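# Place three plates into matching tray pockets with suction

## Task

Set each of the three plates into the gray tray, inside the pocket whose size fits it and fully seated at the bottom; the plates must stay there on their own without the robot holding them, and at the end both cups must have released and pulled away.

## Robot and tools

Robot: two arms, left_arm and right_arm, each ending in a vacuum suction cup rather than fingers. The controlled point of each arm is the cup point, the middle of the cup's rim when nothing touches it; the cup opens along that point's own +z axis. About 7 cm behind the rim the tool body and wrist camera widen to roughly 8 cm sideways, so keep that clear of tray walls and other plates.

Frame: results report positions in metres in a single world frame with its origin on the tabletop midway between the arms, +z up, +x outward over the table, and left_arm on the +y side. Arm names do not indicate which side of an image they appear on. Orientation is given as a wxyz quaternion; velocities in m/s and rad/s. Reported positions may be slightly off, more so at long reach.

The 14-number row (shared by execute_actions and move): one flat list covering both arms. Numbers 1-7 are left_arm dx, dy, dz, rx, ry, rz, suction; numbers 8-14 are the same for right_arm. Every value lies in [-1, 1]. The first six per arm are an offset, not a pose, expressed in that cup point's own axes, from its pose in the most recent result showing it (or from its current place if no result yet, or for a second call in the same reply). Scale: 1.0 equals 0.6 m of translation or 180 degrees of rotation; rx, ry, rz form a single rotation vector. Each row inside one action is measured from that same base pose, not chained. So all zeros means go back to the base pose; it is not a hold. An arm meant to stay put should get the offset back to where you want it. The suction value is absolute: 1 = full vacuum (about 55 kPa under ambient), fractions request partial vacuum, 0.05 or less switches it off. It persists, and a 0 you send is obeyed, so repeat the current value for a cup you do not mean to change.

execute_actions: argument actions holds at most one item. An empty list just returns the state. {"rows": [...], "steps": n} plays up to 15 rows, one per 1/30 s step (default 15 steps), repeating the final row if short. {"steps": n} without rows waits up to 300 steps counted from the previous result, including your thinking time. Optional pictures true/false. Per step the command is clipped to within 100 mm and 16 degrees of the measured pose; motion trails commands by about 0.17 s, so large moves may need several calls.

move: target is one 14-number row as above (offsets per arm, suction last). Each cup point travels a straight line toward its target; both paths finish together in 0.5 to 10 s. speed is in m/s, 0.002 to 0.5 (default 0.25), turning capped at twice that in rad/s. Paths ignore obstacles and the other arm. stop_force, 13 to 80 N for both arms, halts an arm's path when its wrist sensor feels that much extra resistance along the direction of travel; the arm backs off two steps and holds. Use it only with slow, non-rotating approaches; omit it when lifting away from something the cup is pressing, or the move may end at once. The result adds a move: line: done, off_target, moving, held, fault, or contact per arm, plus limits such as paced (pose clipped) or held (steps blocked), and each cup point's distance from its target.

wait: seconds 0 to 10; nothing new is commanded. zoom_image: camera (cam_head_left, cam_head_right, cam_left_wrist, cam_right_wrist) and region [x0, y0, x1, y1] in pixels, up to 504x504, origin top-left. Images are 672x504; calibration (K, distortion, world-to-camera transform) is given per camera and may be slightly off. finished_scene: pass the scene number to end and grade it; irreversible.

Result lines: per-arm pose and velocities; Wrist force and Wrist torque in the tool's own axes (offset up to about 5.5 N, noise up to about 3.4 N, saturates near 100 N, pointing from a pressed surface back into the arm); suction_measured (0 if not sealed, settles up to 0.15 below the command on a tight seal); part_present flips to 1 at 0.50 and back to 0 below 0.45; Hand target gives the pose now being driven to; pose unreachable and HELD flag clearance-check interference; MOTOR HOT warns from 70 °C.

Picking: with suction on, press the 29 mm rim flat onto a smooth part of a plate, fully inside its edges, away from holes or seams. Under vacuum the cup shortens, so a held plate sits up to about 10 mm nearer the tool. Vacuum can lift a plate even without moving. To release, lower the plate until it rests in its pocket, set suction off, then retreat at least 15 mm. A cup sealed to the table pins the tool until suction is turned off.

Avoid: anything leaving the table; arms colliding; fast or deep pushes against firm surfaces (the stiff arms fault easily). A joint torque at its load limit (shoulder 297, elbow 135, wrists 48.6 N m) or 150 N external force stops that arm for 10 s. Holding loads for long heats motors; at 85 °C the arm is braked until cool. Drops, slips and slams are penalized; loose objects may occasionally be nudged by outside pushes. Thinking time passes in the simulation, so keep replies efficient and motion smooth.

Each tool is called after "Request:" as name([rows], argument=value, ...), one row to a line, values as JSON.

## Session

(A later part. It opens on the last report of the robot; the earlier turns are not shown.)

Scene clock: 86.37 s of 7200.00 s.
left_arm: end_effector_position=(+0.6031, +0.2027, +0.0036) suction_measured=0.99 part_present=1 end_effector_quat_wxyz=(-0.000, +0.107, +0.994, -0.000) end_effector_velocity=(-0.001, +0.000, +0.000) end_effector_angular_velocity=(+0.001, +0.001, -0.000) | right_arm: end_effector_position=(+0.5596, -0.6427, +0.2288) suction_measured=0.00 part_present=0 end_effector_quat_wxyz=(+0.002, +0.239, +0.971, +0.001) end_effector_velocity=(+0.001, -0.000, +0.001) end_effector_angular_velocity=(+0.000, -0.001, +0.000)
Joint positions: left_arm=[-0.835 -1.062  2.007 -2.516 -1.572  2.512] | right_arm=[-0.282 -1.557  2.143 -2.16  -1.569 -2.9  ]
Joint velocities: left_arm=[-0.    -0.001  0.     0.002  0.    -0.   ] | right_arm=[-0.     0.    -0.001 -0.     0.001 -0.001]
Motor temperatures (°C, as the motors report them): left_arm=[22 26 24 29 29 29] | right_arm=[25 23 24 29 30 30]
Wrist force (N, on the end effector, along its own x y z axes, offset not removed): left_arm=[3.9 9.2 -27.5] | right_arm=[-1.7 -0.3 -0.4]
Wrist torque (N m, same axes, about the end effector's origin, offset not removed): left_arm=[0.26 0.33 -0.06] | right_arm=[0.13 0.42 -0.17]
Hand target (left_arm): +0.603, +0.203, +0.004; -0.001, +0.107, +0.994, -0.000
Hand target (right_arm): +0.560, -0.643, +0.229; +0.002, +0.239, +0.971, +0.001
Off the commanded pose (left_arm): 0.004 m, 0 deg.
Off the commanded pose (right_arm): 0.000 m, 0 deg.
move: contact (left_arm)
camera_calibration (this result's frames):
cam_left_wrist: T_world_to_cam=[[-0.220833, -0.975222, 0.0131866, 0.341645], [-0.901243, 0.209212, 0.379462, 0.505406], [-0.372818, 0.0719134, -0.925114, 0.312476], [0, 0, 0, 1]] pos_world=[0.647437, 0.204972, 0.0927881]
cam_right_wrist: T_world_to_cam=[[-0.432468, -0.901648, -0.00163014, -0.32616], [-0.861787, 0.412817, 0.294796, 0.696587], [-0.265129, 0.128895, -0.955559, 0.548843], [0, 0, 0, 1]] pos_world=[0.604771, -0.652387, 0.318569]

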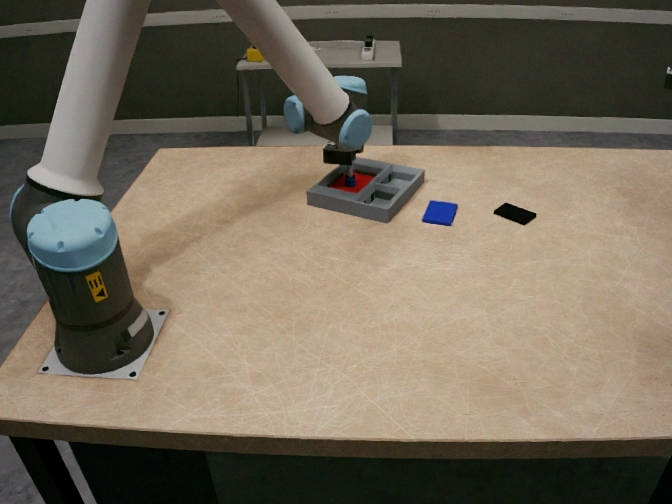

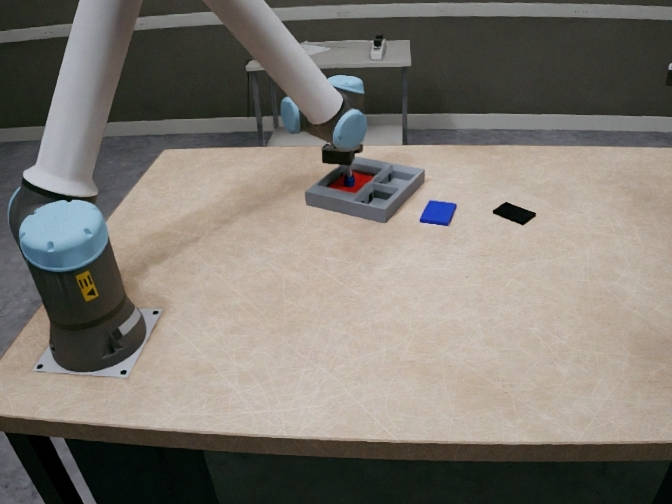

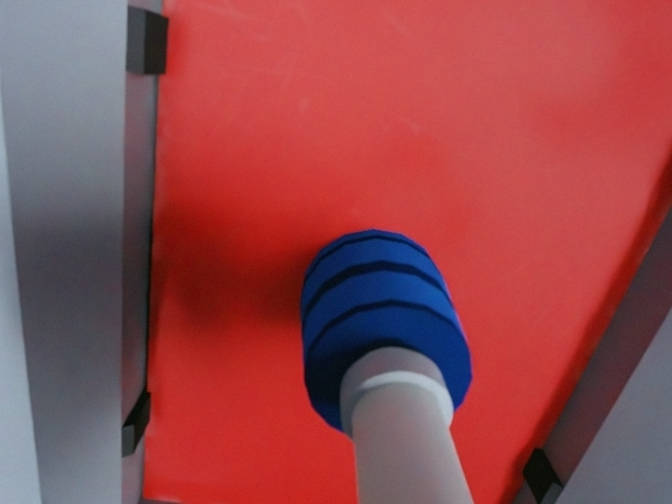

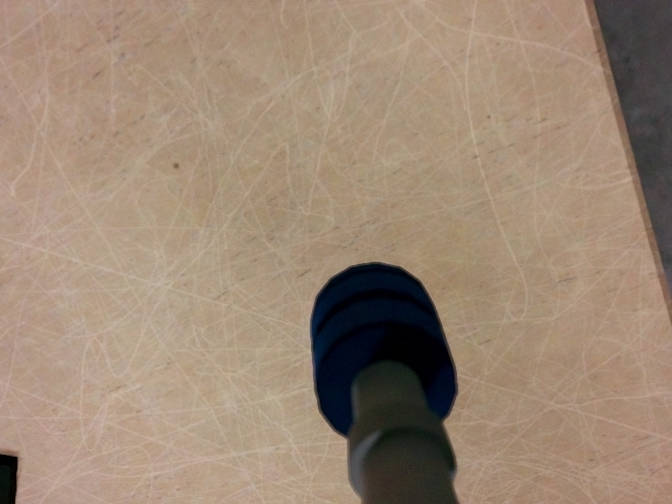

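Request:
execute_actions([
  {"rows":[[0,0,-0.002,0,0,0,0,0,0,0,0,0,0,0]],"steps":15},
], pictures=false)

Request:
move(target=[0,0,-0.1,0,0,0,0,0,0,0,0,0,0,0], speed=0.1)

Request:
move(target=[-0.0547,-0.1987,-0.06,0,0,0.0678,0,0,0,0,0,0,0,0])

Scene clock: 91.80 s of 7200.00 s.
left_arm: end_effector_position=(+0.6031, +0.2027, +0.0048) suction_measured=0.00 part_present=0 end_effector_quat_wxyz=(-0.000, +0.107, +0.994, -0.000) end_effector_velocity=(-0.000, -0.000, +0.001) end_effector_angular_velocity=(-0.001, +0.000, +0.000) | right_arm: end_effector_position=(+0.5596, -0.6427, +0.2288) suction_measured=0.00 part_present=0 end_effector_quat_wxyz=(+0.002, +0.239, +0.971, +0.001) end_effector_velocity=(-0.000, -0.000, -0.000) end_effector_angular_velocity=(-0.000, -0.000, -0.000)
Joint positions: left_arm=[-0.835 -1.064  2.007 -2.514 -1.572  2.512] | right_arm=[-0.282 -1.557  2.143 -2.16  -1.569 -2.9  ]
Joint velocities: left_arm=[-0.    -0.001 -0.     0.001 -0.001 -0.   ] | right_arm=[-0.    -0.     0.    -0.001  0.    -0.   ]
Motor temperatures (°C, as the motors report them): left_arm=[22 26 24 29 29 29] | right_arm=[25 23 24 29 30 30]
Wrist force (N, on the end effector, along its own x y z axes, offset not removed): left_arm=[-0.7 -1.7 -3.4] | right_arm=[-1.6 -1.4 1.5]
Wrist torque (N m, same axes, about the end effector's origin, offset not removed): left_arm=[-0.28 -0.09 -0.03] | right_arm=[-0.13 0.25 -0.23]
Hand target (left_arm): +0.603, +0.203, +0.005; -0.000, +0.107, +0.994, -0.000
Hand target (right_arm): +0.560, -0.643, +0.229; +0.002, +0.239, +0.971, +0.001
Off the commanded pose (left_arm): 0.000 m, 0 deg.
Off the commanded pose (right_arm): 0.000 m, 0 deg.
Steps of this call (steps 1 to 148: nothing new was sent; steps 149 to 163: all 15 steps of this action). Readings (end_effector_position | what the end effector reports):
149: left_arm (+0.6030, +0.2027, +0.0038) | right_arm (+0.5596, -0.6427, +0.2288) | left_arm suction_measured=0.01 part_present=0 | right_arm suction_measured=0.00 part_present=0
150: left_arm (+0.6031, +0.2027, +0.0040) | right_arm (+0.5596, -0.6427, +0.2288) | left_arm suction_measured=0.00 part_present=0 | right_arm suction_measured=0.00 part_present=0
152: left_arm (+0.6030, +0.2027, +0.0043) | right_arm (+0.5596, -0.6427, +0.2288) | left_arm suction_measured=0.00 part_present=0 | right_arm suction_measured=0.00 part_present=0
156: left_arm (+0.6030, +0.2027, +0.0046) | right_arm (+0.5596, -0.6427, +0.2288) | left_arm suction_measured=0.00 part_present=0 | right_arm suction_measured=0.00 part_present=0
163: the state above

Scene clock: 93.13 s of 7200.00 s.
left_arm: end_effector_position=(+0.6031, +0.2027, +0.0646) suction_measured=0.00 part_present=0 end_effector_quat_wxyz=(-0.000, +0.107, +0.994, -0.000) end_effector_velocity=(-0.000, +0.000, +0.002) end_effector_angular_velocity=(+0.001, +0.001, -0.000) | right_arm: end_effector_position=(+0.5596, -0.6427, +0.2288) suction_measured=0.00 part_present=0 end_effector_quat_wxyz=(+0.002, +0.239, +0.971, +0.001) end_effector_velocity=(+0.001, -0.000, +0.001) end_effector_angular_velocity=(+0.000, -0.001, -0.000)
Joint positions: left_arm=[-0.835 -1.148  1.988 -2.411 -1.572  2.512] | right_arm=[-0.282 -1.557  2.143 -2.16  -1.569 -2.9  ]
Joint velocities: left_arm=[ 0.    -0.002 -0.001  0.004 -0.     0.   ] | right_arm=[-0.    -0.    -0.001 -0.     0.     0.   ]
Motor temperatures (°C, as the motors report them): left_arm=[22 26 24 29 29 29] | right_arm=[25 23 24 29 30 30]
Wrist force (N, on the end effector, along its own x y z axes, offset not removed): left_arm=[-1.9 -6.1 -0.8] | right_arm=[-0.7 -1.2 -0.6]
Wrist torque (N m, same axes, about the end effector's origin, offset not removed): left_arm=[-0.66 0.09 0.04] | right_arm=[-0.12 0.28 -0.15]
Hand target (left_arm): +0.603, +0.203, +0.065; -0.000, +0.107, +0.994, -0.000
Hand target (right_arm): +0.560, -0.643, +0.229; +0.002, +0.239, +0.971, +0.001
Off the commanded pose (left_arm): 0.000 m, 0 deg.
Off the commanded pose (right_arm): 0.000 m, 0 deg.
move: done
camera_calibration (this result's frames):
cam_left_wrist: T_world_to_cam=[[-0.220833, -0.975222, 0.0131833, 0.340849], [-0.901242, 0.209211, 0.379466, 0.482247], [-0.372822, 0.0719174, -0.925112, 0.368904], [0, 0, 0, 1]] pos_world=[0.647428, 0.204982, 0.153787]
cam_right_wrist: T_world_to_cam=[[-0.432468, -0.901648, -0.00163008, -0.32616], [-0.861787, 0.412817, 0.294796, 0.696588], [-0.265129, 0.128895, -0.955559, 0.548843], [0, 0, 0, 1]] pos_world=[0.604771, -0.652387, 0.318569]

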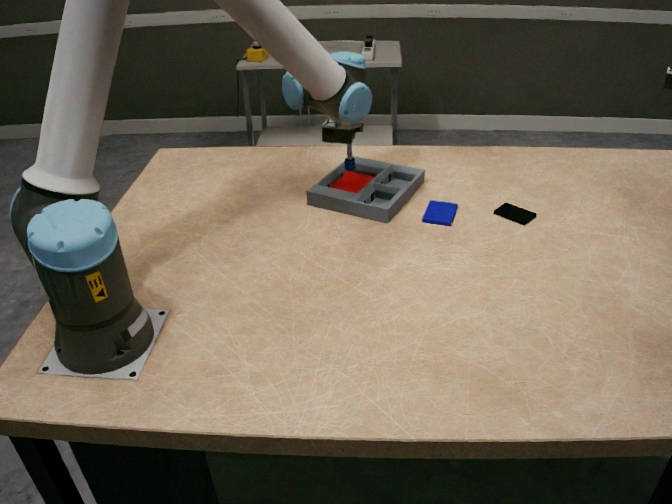

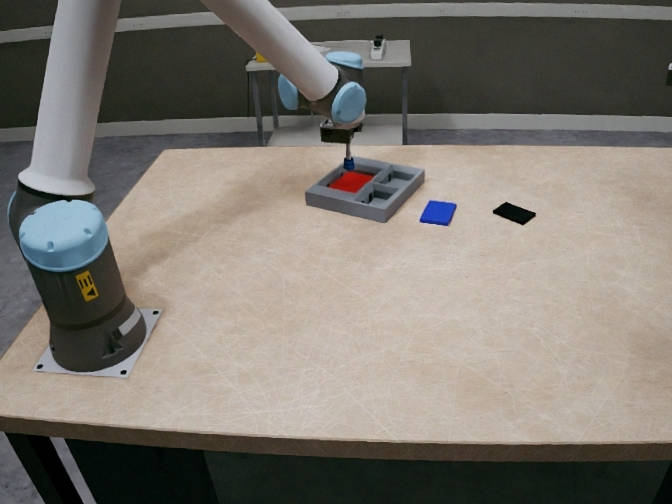

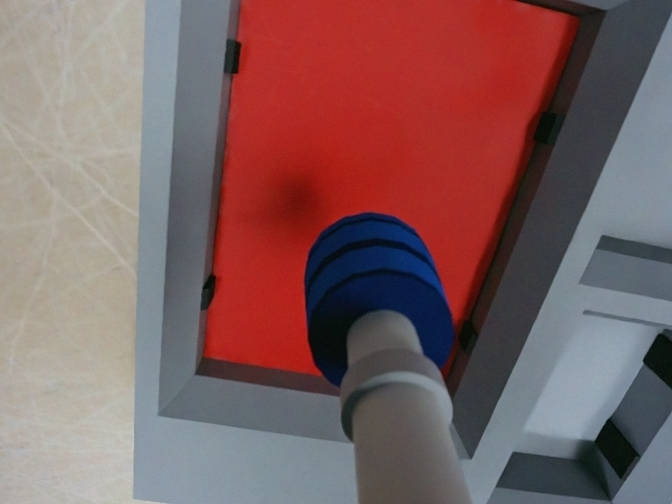

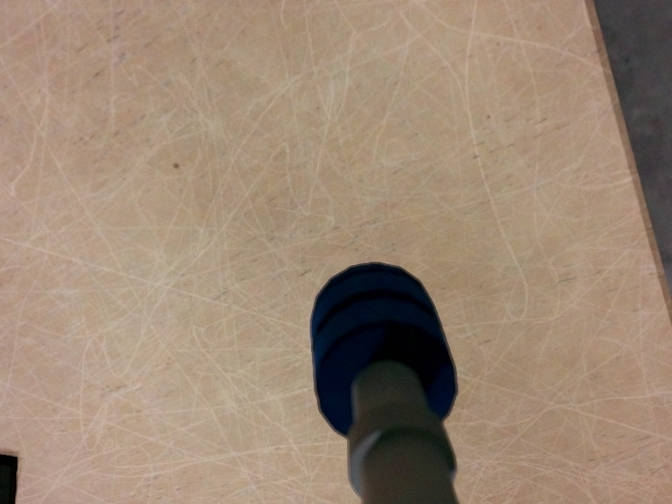

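Scene clock: 94.27 s of 7200.00 s.
left_arm: end_effector_position=(+0.6096, +0.0795, +0.1006) suction_measured=0.00 part_present=0 end_effector_quat_wxyz=(-0.000, +0.212, +0.977, -0.000) end_effector_velocity=(+0.001, -0.003, +0.001) end_effector_angular_velocity=(-0.002, +0.000, -0.004) | right_arm: end_effector_position=(+0.5596, -0.6427, +0.2288) suction_measured=0.00 part_present=0 end_effector_quat_wxyz=(+0.002, +0.239, +0.971, +0.001) end_effector_velocity=(-0.001, +0.000, -0.001) end_effector_angular_velocity=(+0.000, +0.001, +0.000)
Joint positions: left_arm=[-0.926 -1.088  1.8   -2.283 -1.572  2.633] | right_arm=[-0.282 -1.557  2.143 -2.16  -1.569 -2.9  ]
Joint velocities: left_arm=[-0.001  0.002 -0.005  0.002 -0.001  0.002] | right_arm=[ 0.    -0.     0.001  0.     0.    -0.   ]
Motor temperatures (°C, as the motors report them): left_arm=[22 26 24 29 29 29] | right_arm=[25 23 24 29 30 30]
Wrist force (N, on the end effector, along its own x y z axes, offset not removed): left_arm=[-4.9 -2.3 2.1] | right_arm=[-1.9 -1.2 -1.5]
Wrist torque (N m, same axes, about the end effector's origin, offset not removed): left_arm=[-0.27 0.40 -0.02] | right_arm=[-0.08 0.36 -0.13]
Hand target (left_arm): +0.610, +0.079, +0.101; -0.000, +0.212, +0.977, -0.000
Hand target (right_arm): +0.560, -0.643, +0.229; +0.002, +0.239, +0.971, +0.001
Off the commanded pose (left_arm): 0.000 m, 0 deg.
Off the commanded pose (right_arm): 0.000 m, 0 deg.
move: done
camera_calibration (this result's frames):
cam_left_wrist: T_world_to_cam=[[-0.421623, -0.906675, 0.0132482, 0.338628], [-0.836864, 0.394702, 0.379301, 0.446285], [-0.349132, 0.148835, -0.925178, 0.392897], [0, 0, 0, 1]] pos_world=[0.653426, 0.0723992, 0.189737]
cam_right_wrist: T_world_to_cam=[[-0.432468, -0.901648, -0.00163016, -0.32616], [-0.861787, 0.412817, 0.294796, 0.696588], [-0.265129, 0.128895, -0.955559, 0.548843], [0, 0, 0, 1]] pos_world=[0.604771, -0.652387, 0.318569]

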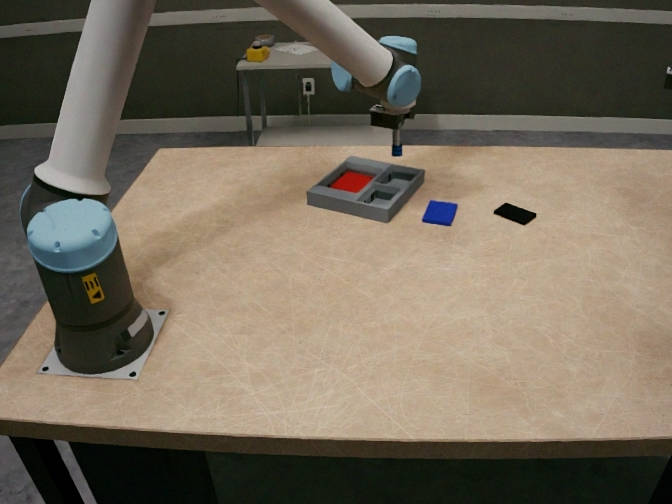

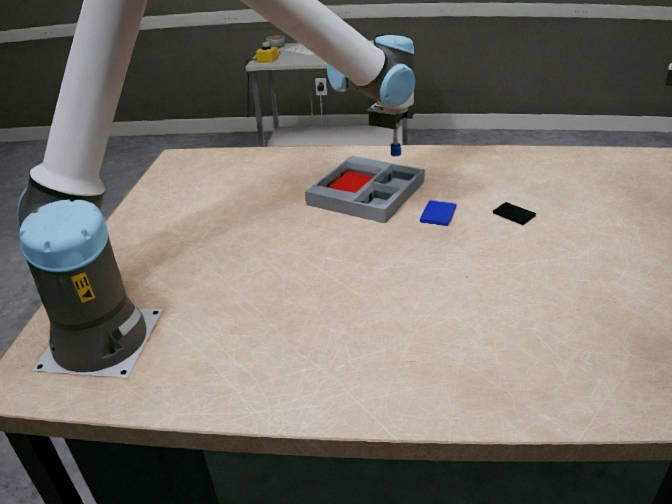

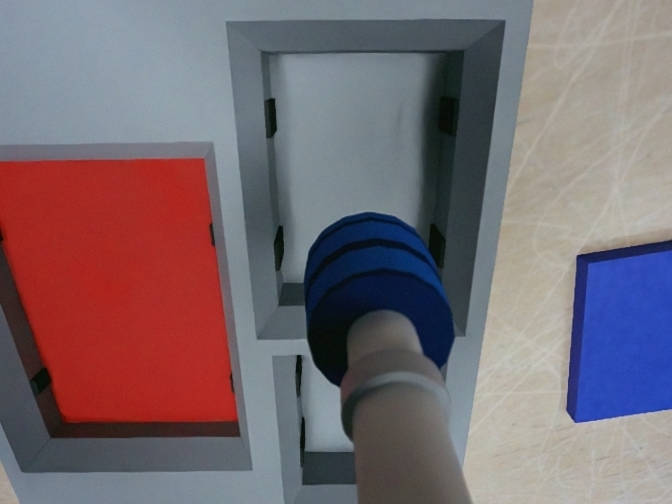

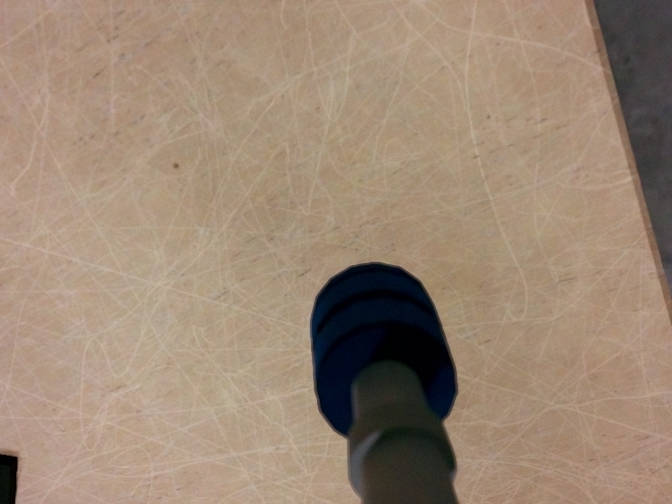

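Request:
move(target=[0.141,-0.25,0.051,0,0,-0.0483,0,0,0,0,0,0,0,0])

Scene clock: 100.87 s of 7200.00 s.
left_arm: end_effector_position=(+0.4705, -0.0217, +0.0700) suction_measured=0.00 part_present=0 end_effector_quat_wxyz=(-0.001, +0.137, +0.991, -0.000) end_effector_velocity=(-0.003, -0.001, -0.001) end_effector_angular_velocity=(+0.001, +0.001, +0.003) | right_arm: end_effector_position=(+0.5596, -0.6427, +0.2288) suction_measured=0.00 part_present=0 end_effector_quat_wxyz=(+0.002, +0.239, +0.971, +0.001) end_effector_velocity=(+0.001, +0.000, +0.000) end_effector_angular_velocity=(+0.001, -0.001, -0.000)
Joint positions: left_arm=[-1.133 -1.077  1.855 -2.349 -1.572  2.274] | right_arm=[-0.282 -1.557  2.143 -2.16  -1.569 -2.9  ]
Joint velocities: left_arm=[-0.003  0.001  0.     0.    -0.001 -0.006] | right_arm=[ 0.     0.    -0.001 -0.     0.001  0.   ]
Motor temperatures (°C, as the motors report them): left_arm=[22 26 24 29 29 29] | right_arm=[25 23 24 29 30 30]
Wrist force (N, on the end effector, along its own x y z axes, offset not removed): left_arm=[-3.8 -0.3 -0.9] | right_arm=[-2.6 0.3 0.9]
Wrist torque (N m, same axes, about the end effector's origin, offset not removed): left_arm=[0.05 0.51 -0.05] | right_arm=[0.13 0.52 -0.13]
Hand target (left_arm): +0.470, -0.022, +0.070; -0.000, +0.137, +0.991, -0.000
Hand target (right_arm): +0.560, -0.643, +0.229; +0.002, +0.239, +0.971, +0.001
Off the commanded pose (left_arm): 0.000 m, 0 deg.
Off the commanded pose (right_arm): 0.000 m, 0 deg.
After step 90, 2.30 s passed at rest.
move: done
camera_calibration (this result's frames):
cam_left_wrist: T_world_to_cam=[[-0.280002, -0.959913, 0.0128944, 0.120827], [-0.886761, 0.263763, 0.379585, 0.4021], [-0.367769, 0.0948503, -0.925067, 0.338726], [0, 0, 0, 1]] pos_world=[0.514971, -0.0222041, 0.159155]
cam_right_wrist: T_world_to_cam=[[-0.432468, -0.901648, -0.00162997, -0.32616], [-0.861787, 0.412817, 0.294796, 0.696588], [-0.265129, 0.128895, -0.955559, 0.548843], [0, 0, 0, 1]] pos_world=[0.604771, -0.652387, 0.318569]

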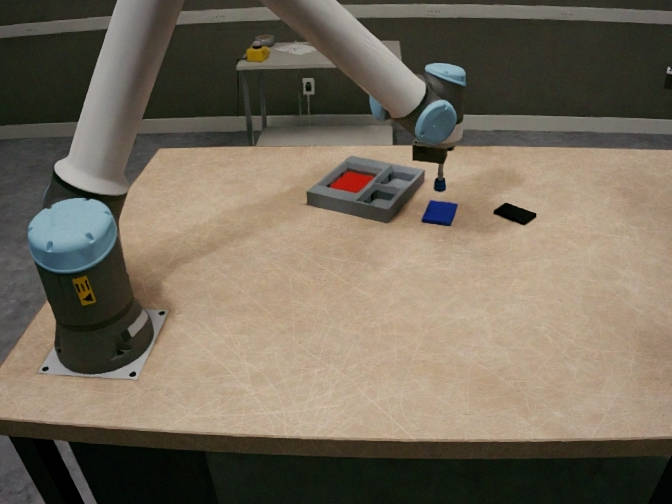

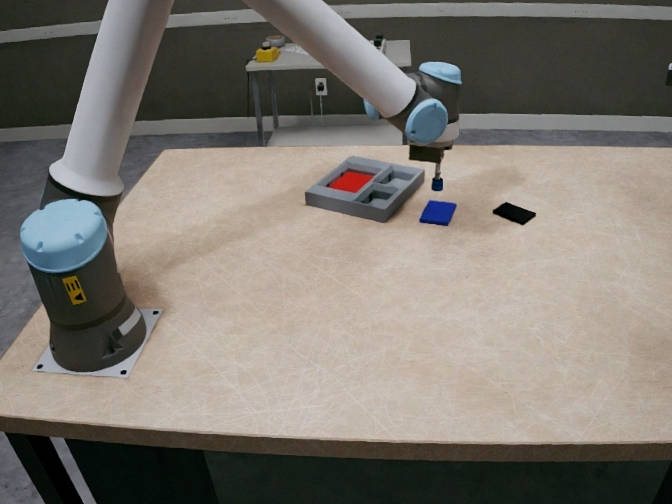

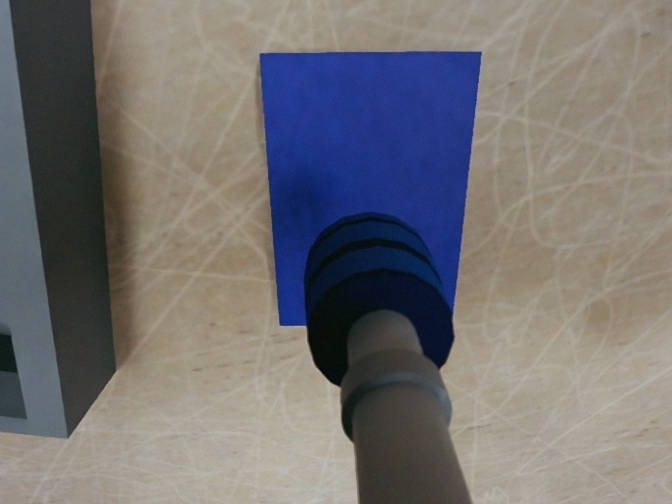

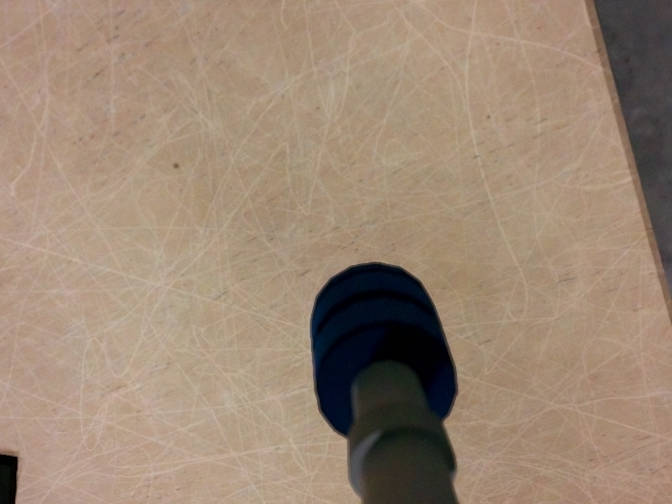

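Request:
move(target=[0.0017,-0.002,0.083,0,0,0,1,0,0,0,0,0,0,0], speed=0.1)

Request:
move(target=[0,0,0.019,0,0,0,1,0,0,0,0,0,0,0], speed=0.012, stop_force=15)

Scene clock: 105.37 s of 7200.00 s.
left_arm: end_effector_position=(+0.4692, -0.0226, +0.0204) suction_measured=0.00 part_present=0 end_effector_quat_wxyz=(-0.001, +0.137, +0.991, -0.000) end_effector_velocity=(+0.001, +0.001, -0.003) end_effector_angular_velocity=(+0.002, +0.000, +0.001) | right_arm: end_effector_position=(+0.5596, -0.6427, +0.2288) suction_measured=0.00 part_present=0 end_effector_quat_wxyz=(+0.002, +0.239, +0.971, +0.001) end_effector_velocity=(+0.000, -0.000, +0.000) end_effector_angular_velocity=(-0.001, -0.001, +0.000)
Joint positions: left_arm=[-1.135 -1.015  1.872 -2.427 -1.572  2.272] | right_arm=[-0.282 -1.557  2.143 -2.16  -1.569 -2.9  ]
Joint velocities: left_arm=[ 0.001  0.003  0.    -0.002  0.001 -0.   ] | right_arm=[ 0.    -0.    -0.    -0.001 -0.001  0.   ]
Motor temperatures (°C, as the motors report them): left_arm=[22 26 24 29 29 29] | right_arm=[25 23 24 29 30 30]
Wrist force (N, on the end effector, along its own x y z axes, offset not removed): left_arm=[-3.1 -1.9 -0.5] | right_arm=[-1.4 -1.5 -1.5]
Wrist torque (N m, same axes, about the end effector's origin, offset not removed): left_arm=[-0.23 0.24 -0.20] | right_arm=[-0.21 0.32 -0.27]
Hand target (left_arm): +0.469, -0.023, +0.020; -0.001, +0.137, +0.991, -0.000
Hand target (right_arm): +0.560, -0.643, +0.229; +0.002, +0.239, +0.971, +0.001
Off the commanded pose (left_arm): 0.000 m, 0 deg.
Off the commanded pose (right_arm): 0.000 m, 0 deg.
After step 90, 0.50 s passed at rest.
move: done
camera_calibration (this result's frames):
cam_left_wrist: T_world_to_cam=[[-0.28, -0.959913, 0.0128877, 0.120271], [-0.886765, 0.26376, 0.379576, 0.420006], [-0.367759, 0.0948531, -0.925071, 0.292447], [0, 0, 0, 1]] pos_world=[0.513673, -0.0230706, 0.10956]
cam_right_wrist: T_world_to_cam=[[-0.432468, -0.901648, -0.00163022, -0.32616], [-0.861787, 0.412817, 0.294796, 0.696587], [-0.265129, 0.128895, -0.955559, 0.548843], [0, 0, 0, 1]] pos_world=[0.604771, -0.652387, 0.318569]

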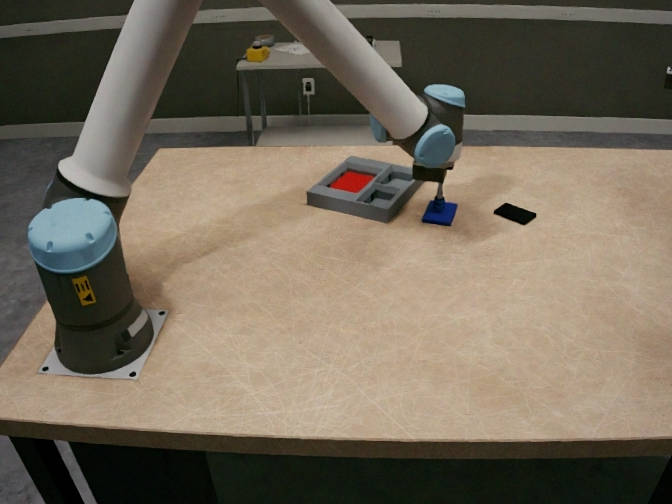

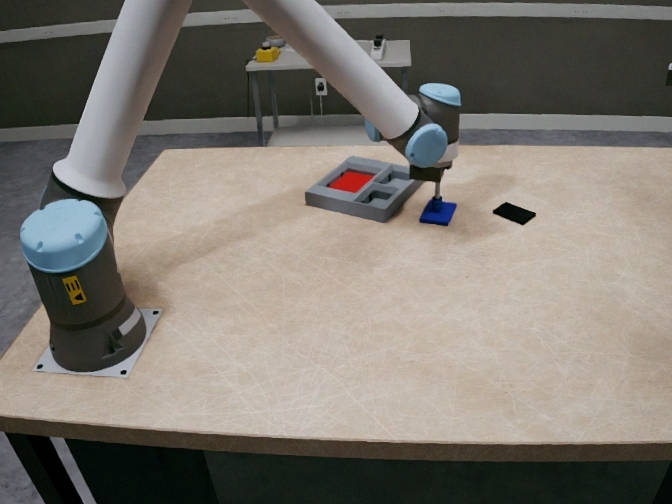

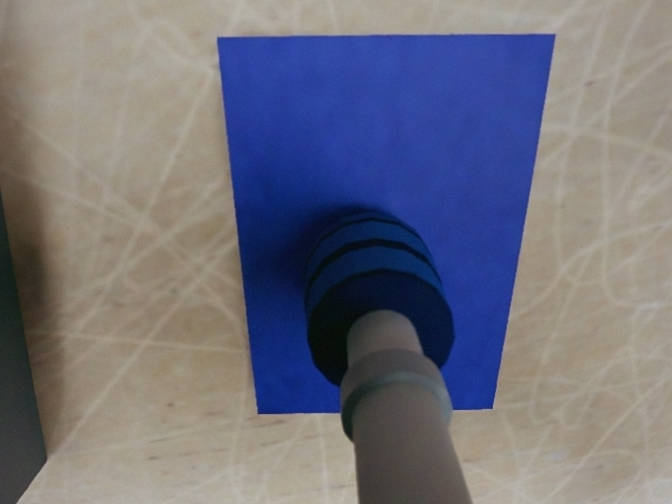

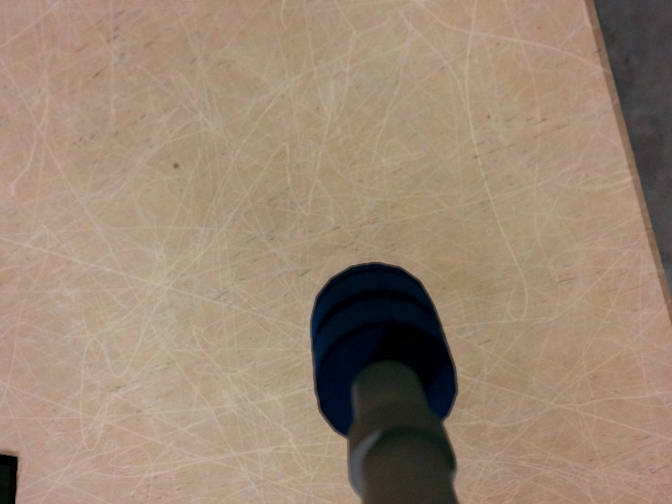

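Scene clock: 106.53 s of 7200.00 s.
left_arm: end_effector_position=(+0.4692, -0.0226, +0.0093) suction_measured=0.43 part_present=0 end_effector_quat_wxyz=(-0.001, +0.137, +0.991, -0.000) end_effector_velocity=(-0.000, -0.000, -0.001) end_effector_angular_velocity=(-0.002, +0.001, +0.000) | right_arm: end_effector_position=(+0.5596, -0.6427, +0.2288) suction_measured=0.00 part_present=0 end_effector_quat_wxyz=(+0.002, +0.239, +0.971, +0.001) end_effector_velocity=(-0.001, +0.000, -0.001) end_effector_angular_velocity=(+0.001, +0.002, +0.001)
Joint positions: left_arm=[-1.135 -1.001  1.874 -2.444 -1.572  2.272] | right_arm=[-0.282 -1.557  2.143 -2.16  -1.569 -2.9  ]
Joint velocities: left_arm=[-0.     0.002  0.001 -0.004 -0.001 -0.   ] | right_arm=[ 0.    -0.     0.002 -0.     0.    -0.   ]
Motor temperatures (°C, as the motors report them): left_arm=[22 26 24 29 29 29] | right_arm=[25 23 24 29 30 30]
Wrist force (N, on the end effector, along its own x y z axes, offset not removed): left_arm=[-1.6 -2.8 1.2] | right_arm=[-1.5 -0.3 -1.3]
Wrist torque (N m, same axes, about the end effector's origin, offset not removed): left_arm=[-0.41 0.26 -0.02] | right_arm=[-0.01 0.30 -0.14]
Hand target (left_arm): +0.469, -0.023, +0.009; -0.001, +0.137, +0.991, -0.000
Hand target (right_arm): +0.560, -0.643, +0.229; +0.002, +0.239, +0.971, +0.001
Off the commanded pose (left_arm): 0.000 m, 0 deg.
Off the commanded pose (right_arm): 0.000 m, 0 deg.
move: done
camera_calibration (this result's frames):
cam_left_wrist: T_world_to_cam=[[-0.280001, -0.959913, 0.0128787, 0.120416], [-0.886761, 0.263755, 0.37959, 0.424224], [-0.36777, 0.094865, -0.925065, 0.282156], [0, 0, 0, 1]] pos_world=[0.51367, -0.0230693, 0.0984309]
cam_right_wrist: T_world_to_cam=[[-0.432468, -0.901648, -0.00162993, -0.32616], [-0.861787, 0.412817, 0.294796, 0.696588], [-0.26513, 0.128895, -0.955559, 0.548843], [0, 0, 0, 1]] pos_world=[0.604771, -0.652387, 0.318569]

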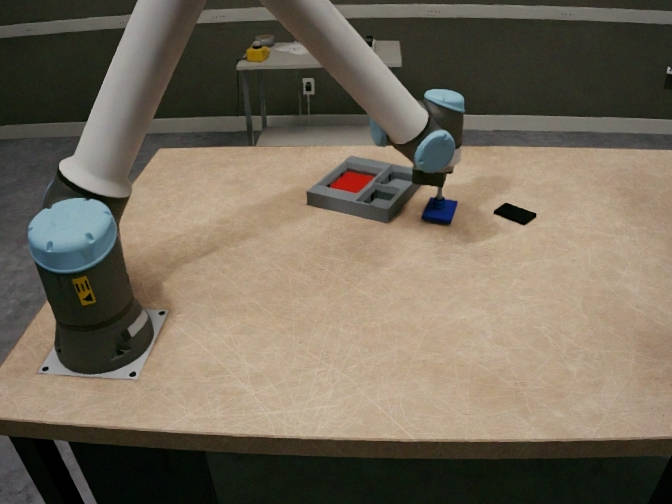

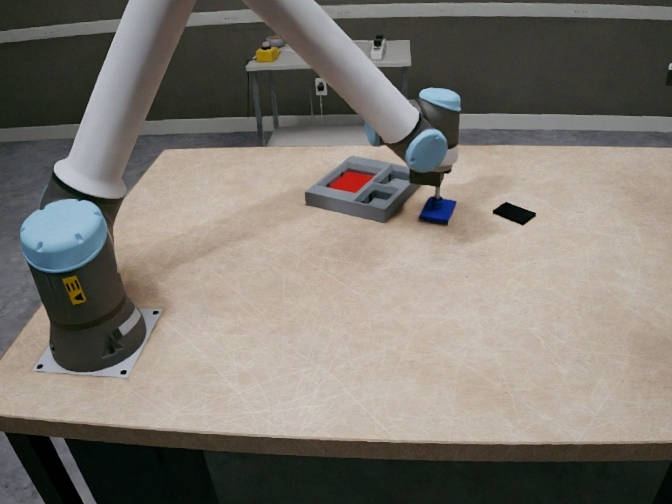

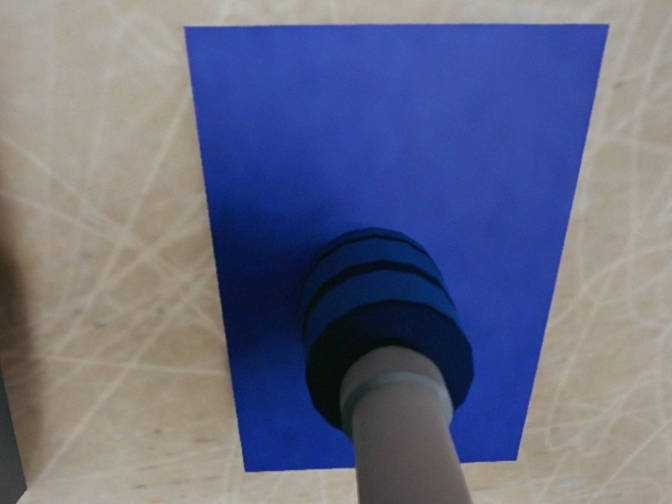

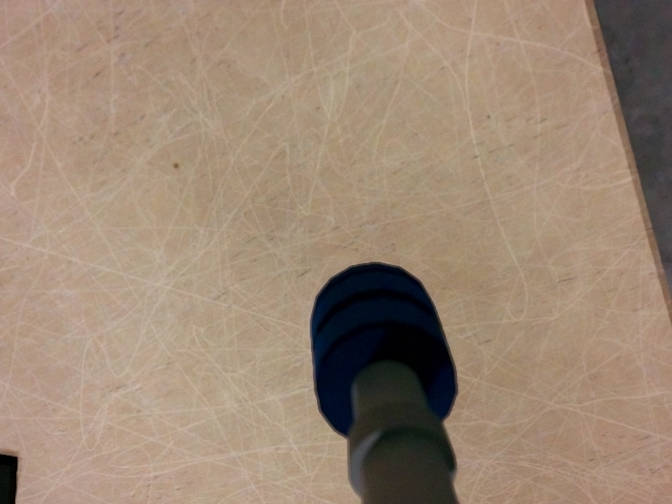

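Request:
move(target=[0,0,-0.085,0,0,0,1,0,0,0,0,0,0,0], speed=0.1)

Scene clock: 109.40 s of 7200.00 s.
left_arm: end_effector_position=(+0.4692, -0.0226, +0.0601) suction_measured=0.98 part_present=1 end_effector_quat_wxyz=(-0.001, +0.137, +0.991, -0.000) end_effector_velocity=(-0.001, -0.000, +0.002) end_effector_angular_velocity=(+0.001, +0.001, -0.001) | right_arm: end_effector_position=(+0.5596, -0.6427, +0.2288) suction_measured=0.00 part_present=0 end_effector_quat_wxyz=(+0.002, +0.239, +0.971, +0.001) end_effector_velocity=(+0.000, -0.000, +0.000) end_effector_angular_velocity=(-0.002, -0.001, +0.001)
Joint positions: left_arm=[-1.135 -1.065  1.859 -2.364 -1.572  2.272] | right_arm=[-0.282 -1.557  2.143 -2.16  -1.569 -2.9  ]
Joint velocities: left_arm=[-0.001 -0.002 -0.001  0.004 -0.    -0.   ] | right_arm=[ 0.     0.    -0.    -0.001 -0.001 -0.   ]
Motor temperatures (°C, as the motors report them): left_arm=[22 26 24 29 29 29] | right_arm=[25 23 24 29 30 30]
Wrist force (N, on the end effector, along its own x y z axes, offset not removed): left_arm=[-2.6 -3.5 1.7] | right_arm=[-2.0 1.0 -1.4]
Wrist torque (N m, same axes, about the end effector's origin, offset not removed): left_arm=[-0.45 0.17 -0.05] | right_arm=[0.20 0.38 -0.14]
Hand target (left_arm): +0.469, -0.023, +0.060; -0.001, +0.137, +0.991, -0.000
Hand target (right_arm): +0.560, -0.643, +0.229; +0.002, +0.239, +0.971, +0.001
Off the commanded pose (left_arm): 0.000 m, 0 deg.
Off the commanded pose (right_arm): 0.000 m, 0 deg.
move: done
camera_calibration (this result's frames):
cam_left_wrist: T_world_to_cam=[[-0.280001, -0.959913, 0.0128759, 0.119771], [-0.88676, 0.263754, 0.379592, 0.404937], [-0.367772, 0.0948681, -0.925064, 0.329137], [0, 0, 0, 1]] pos_world=[0.513665, -0.0230591, 0.14922]
cam_right_wrist: T_world_to_cam=[[-0.432468, -0.901648, -0.00162996, -0.32616], [-0.861787, 0.412817, 0.294796, 0.696587], [-0.265129, 0.128895, -0.955559, 0.548843], [0, 0, 0, 1]] pos_world=[0.604771, -0.652387, 0.318569]

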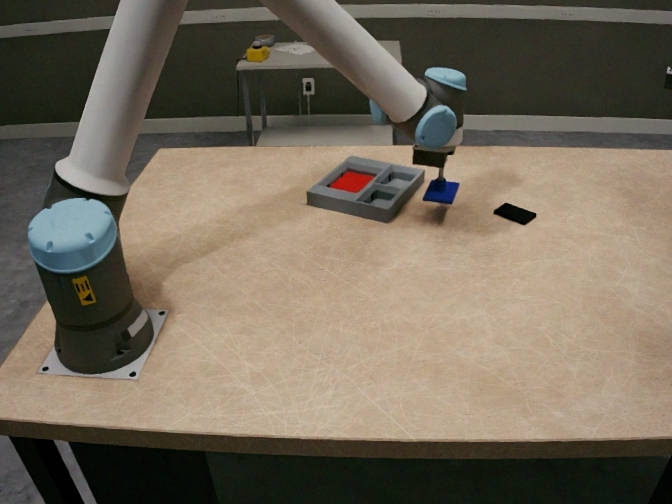

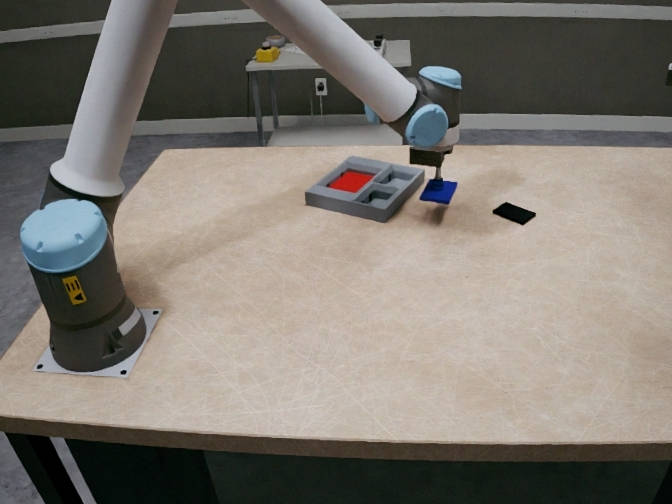

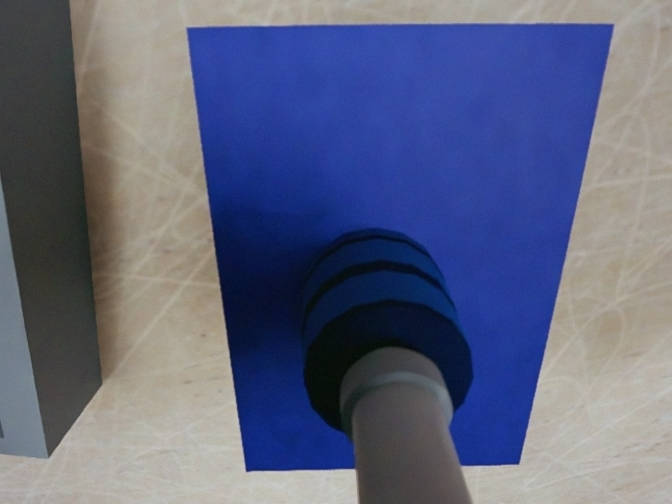

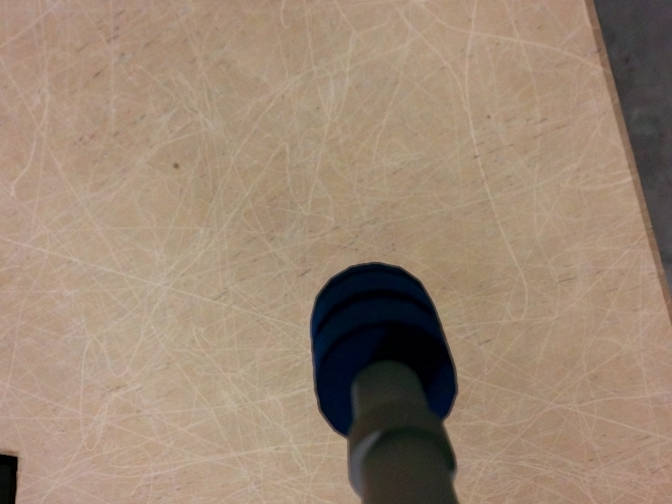

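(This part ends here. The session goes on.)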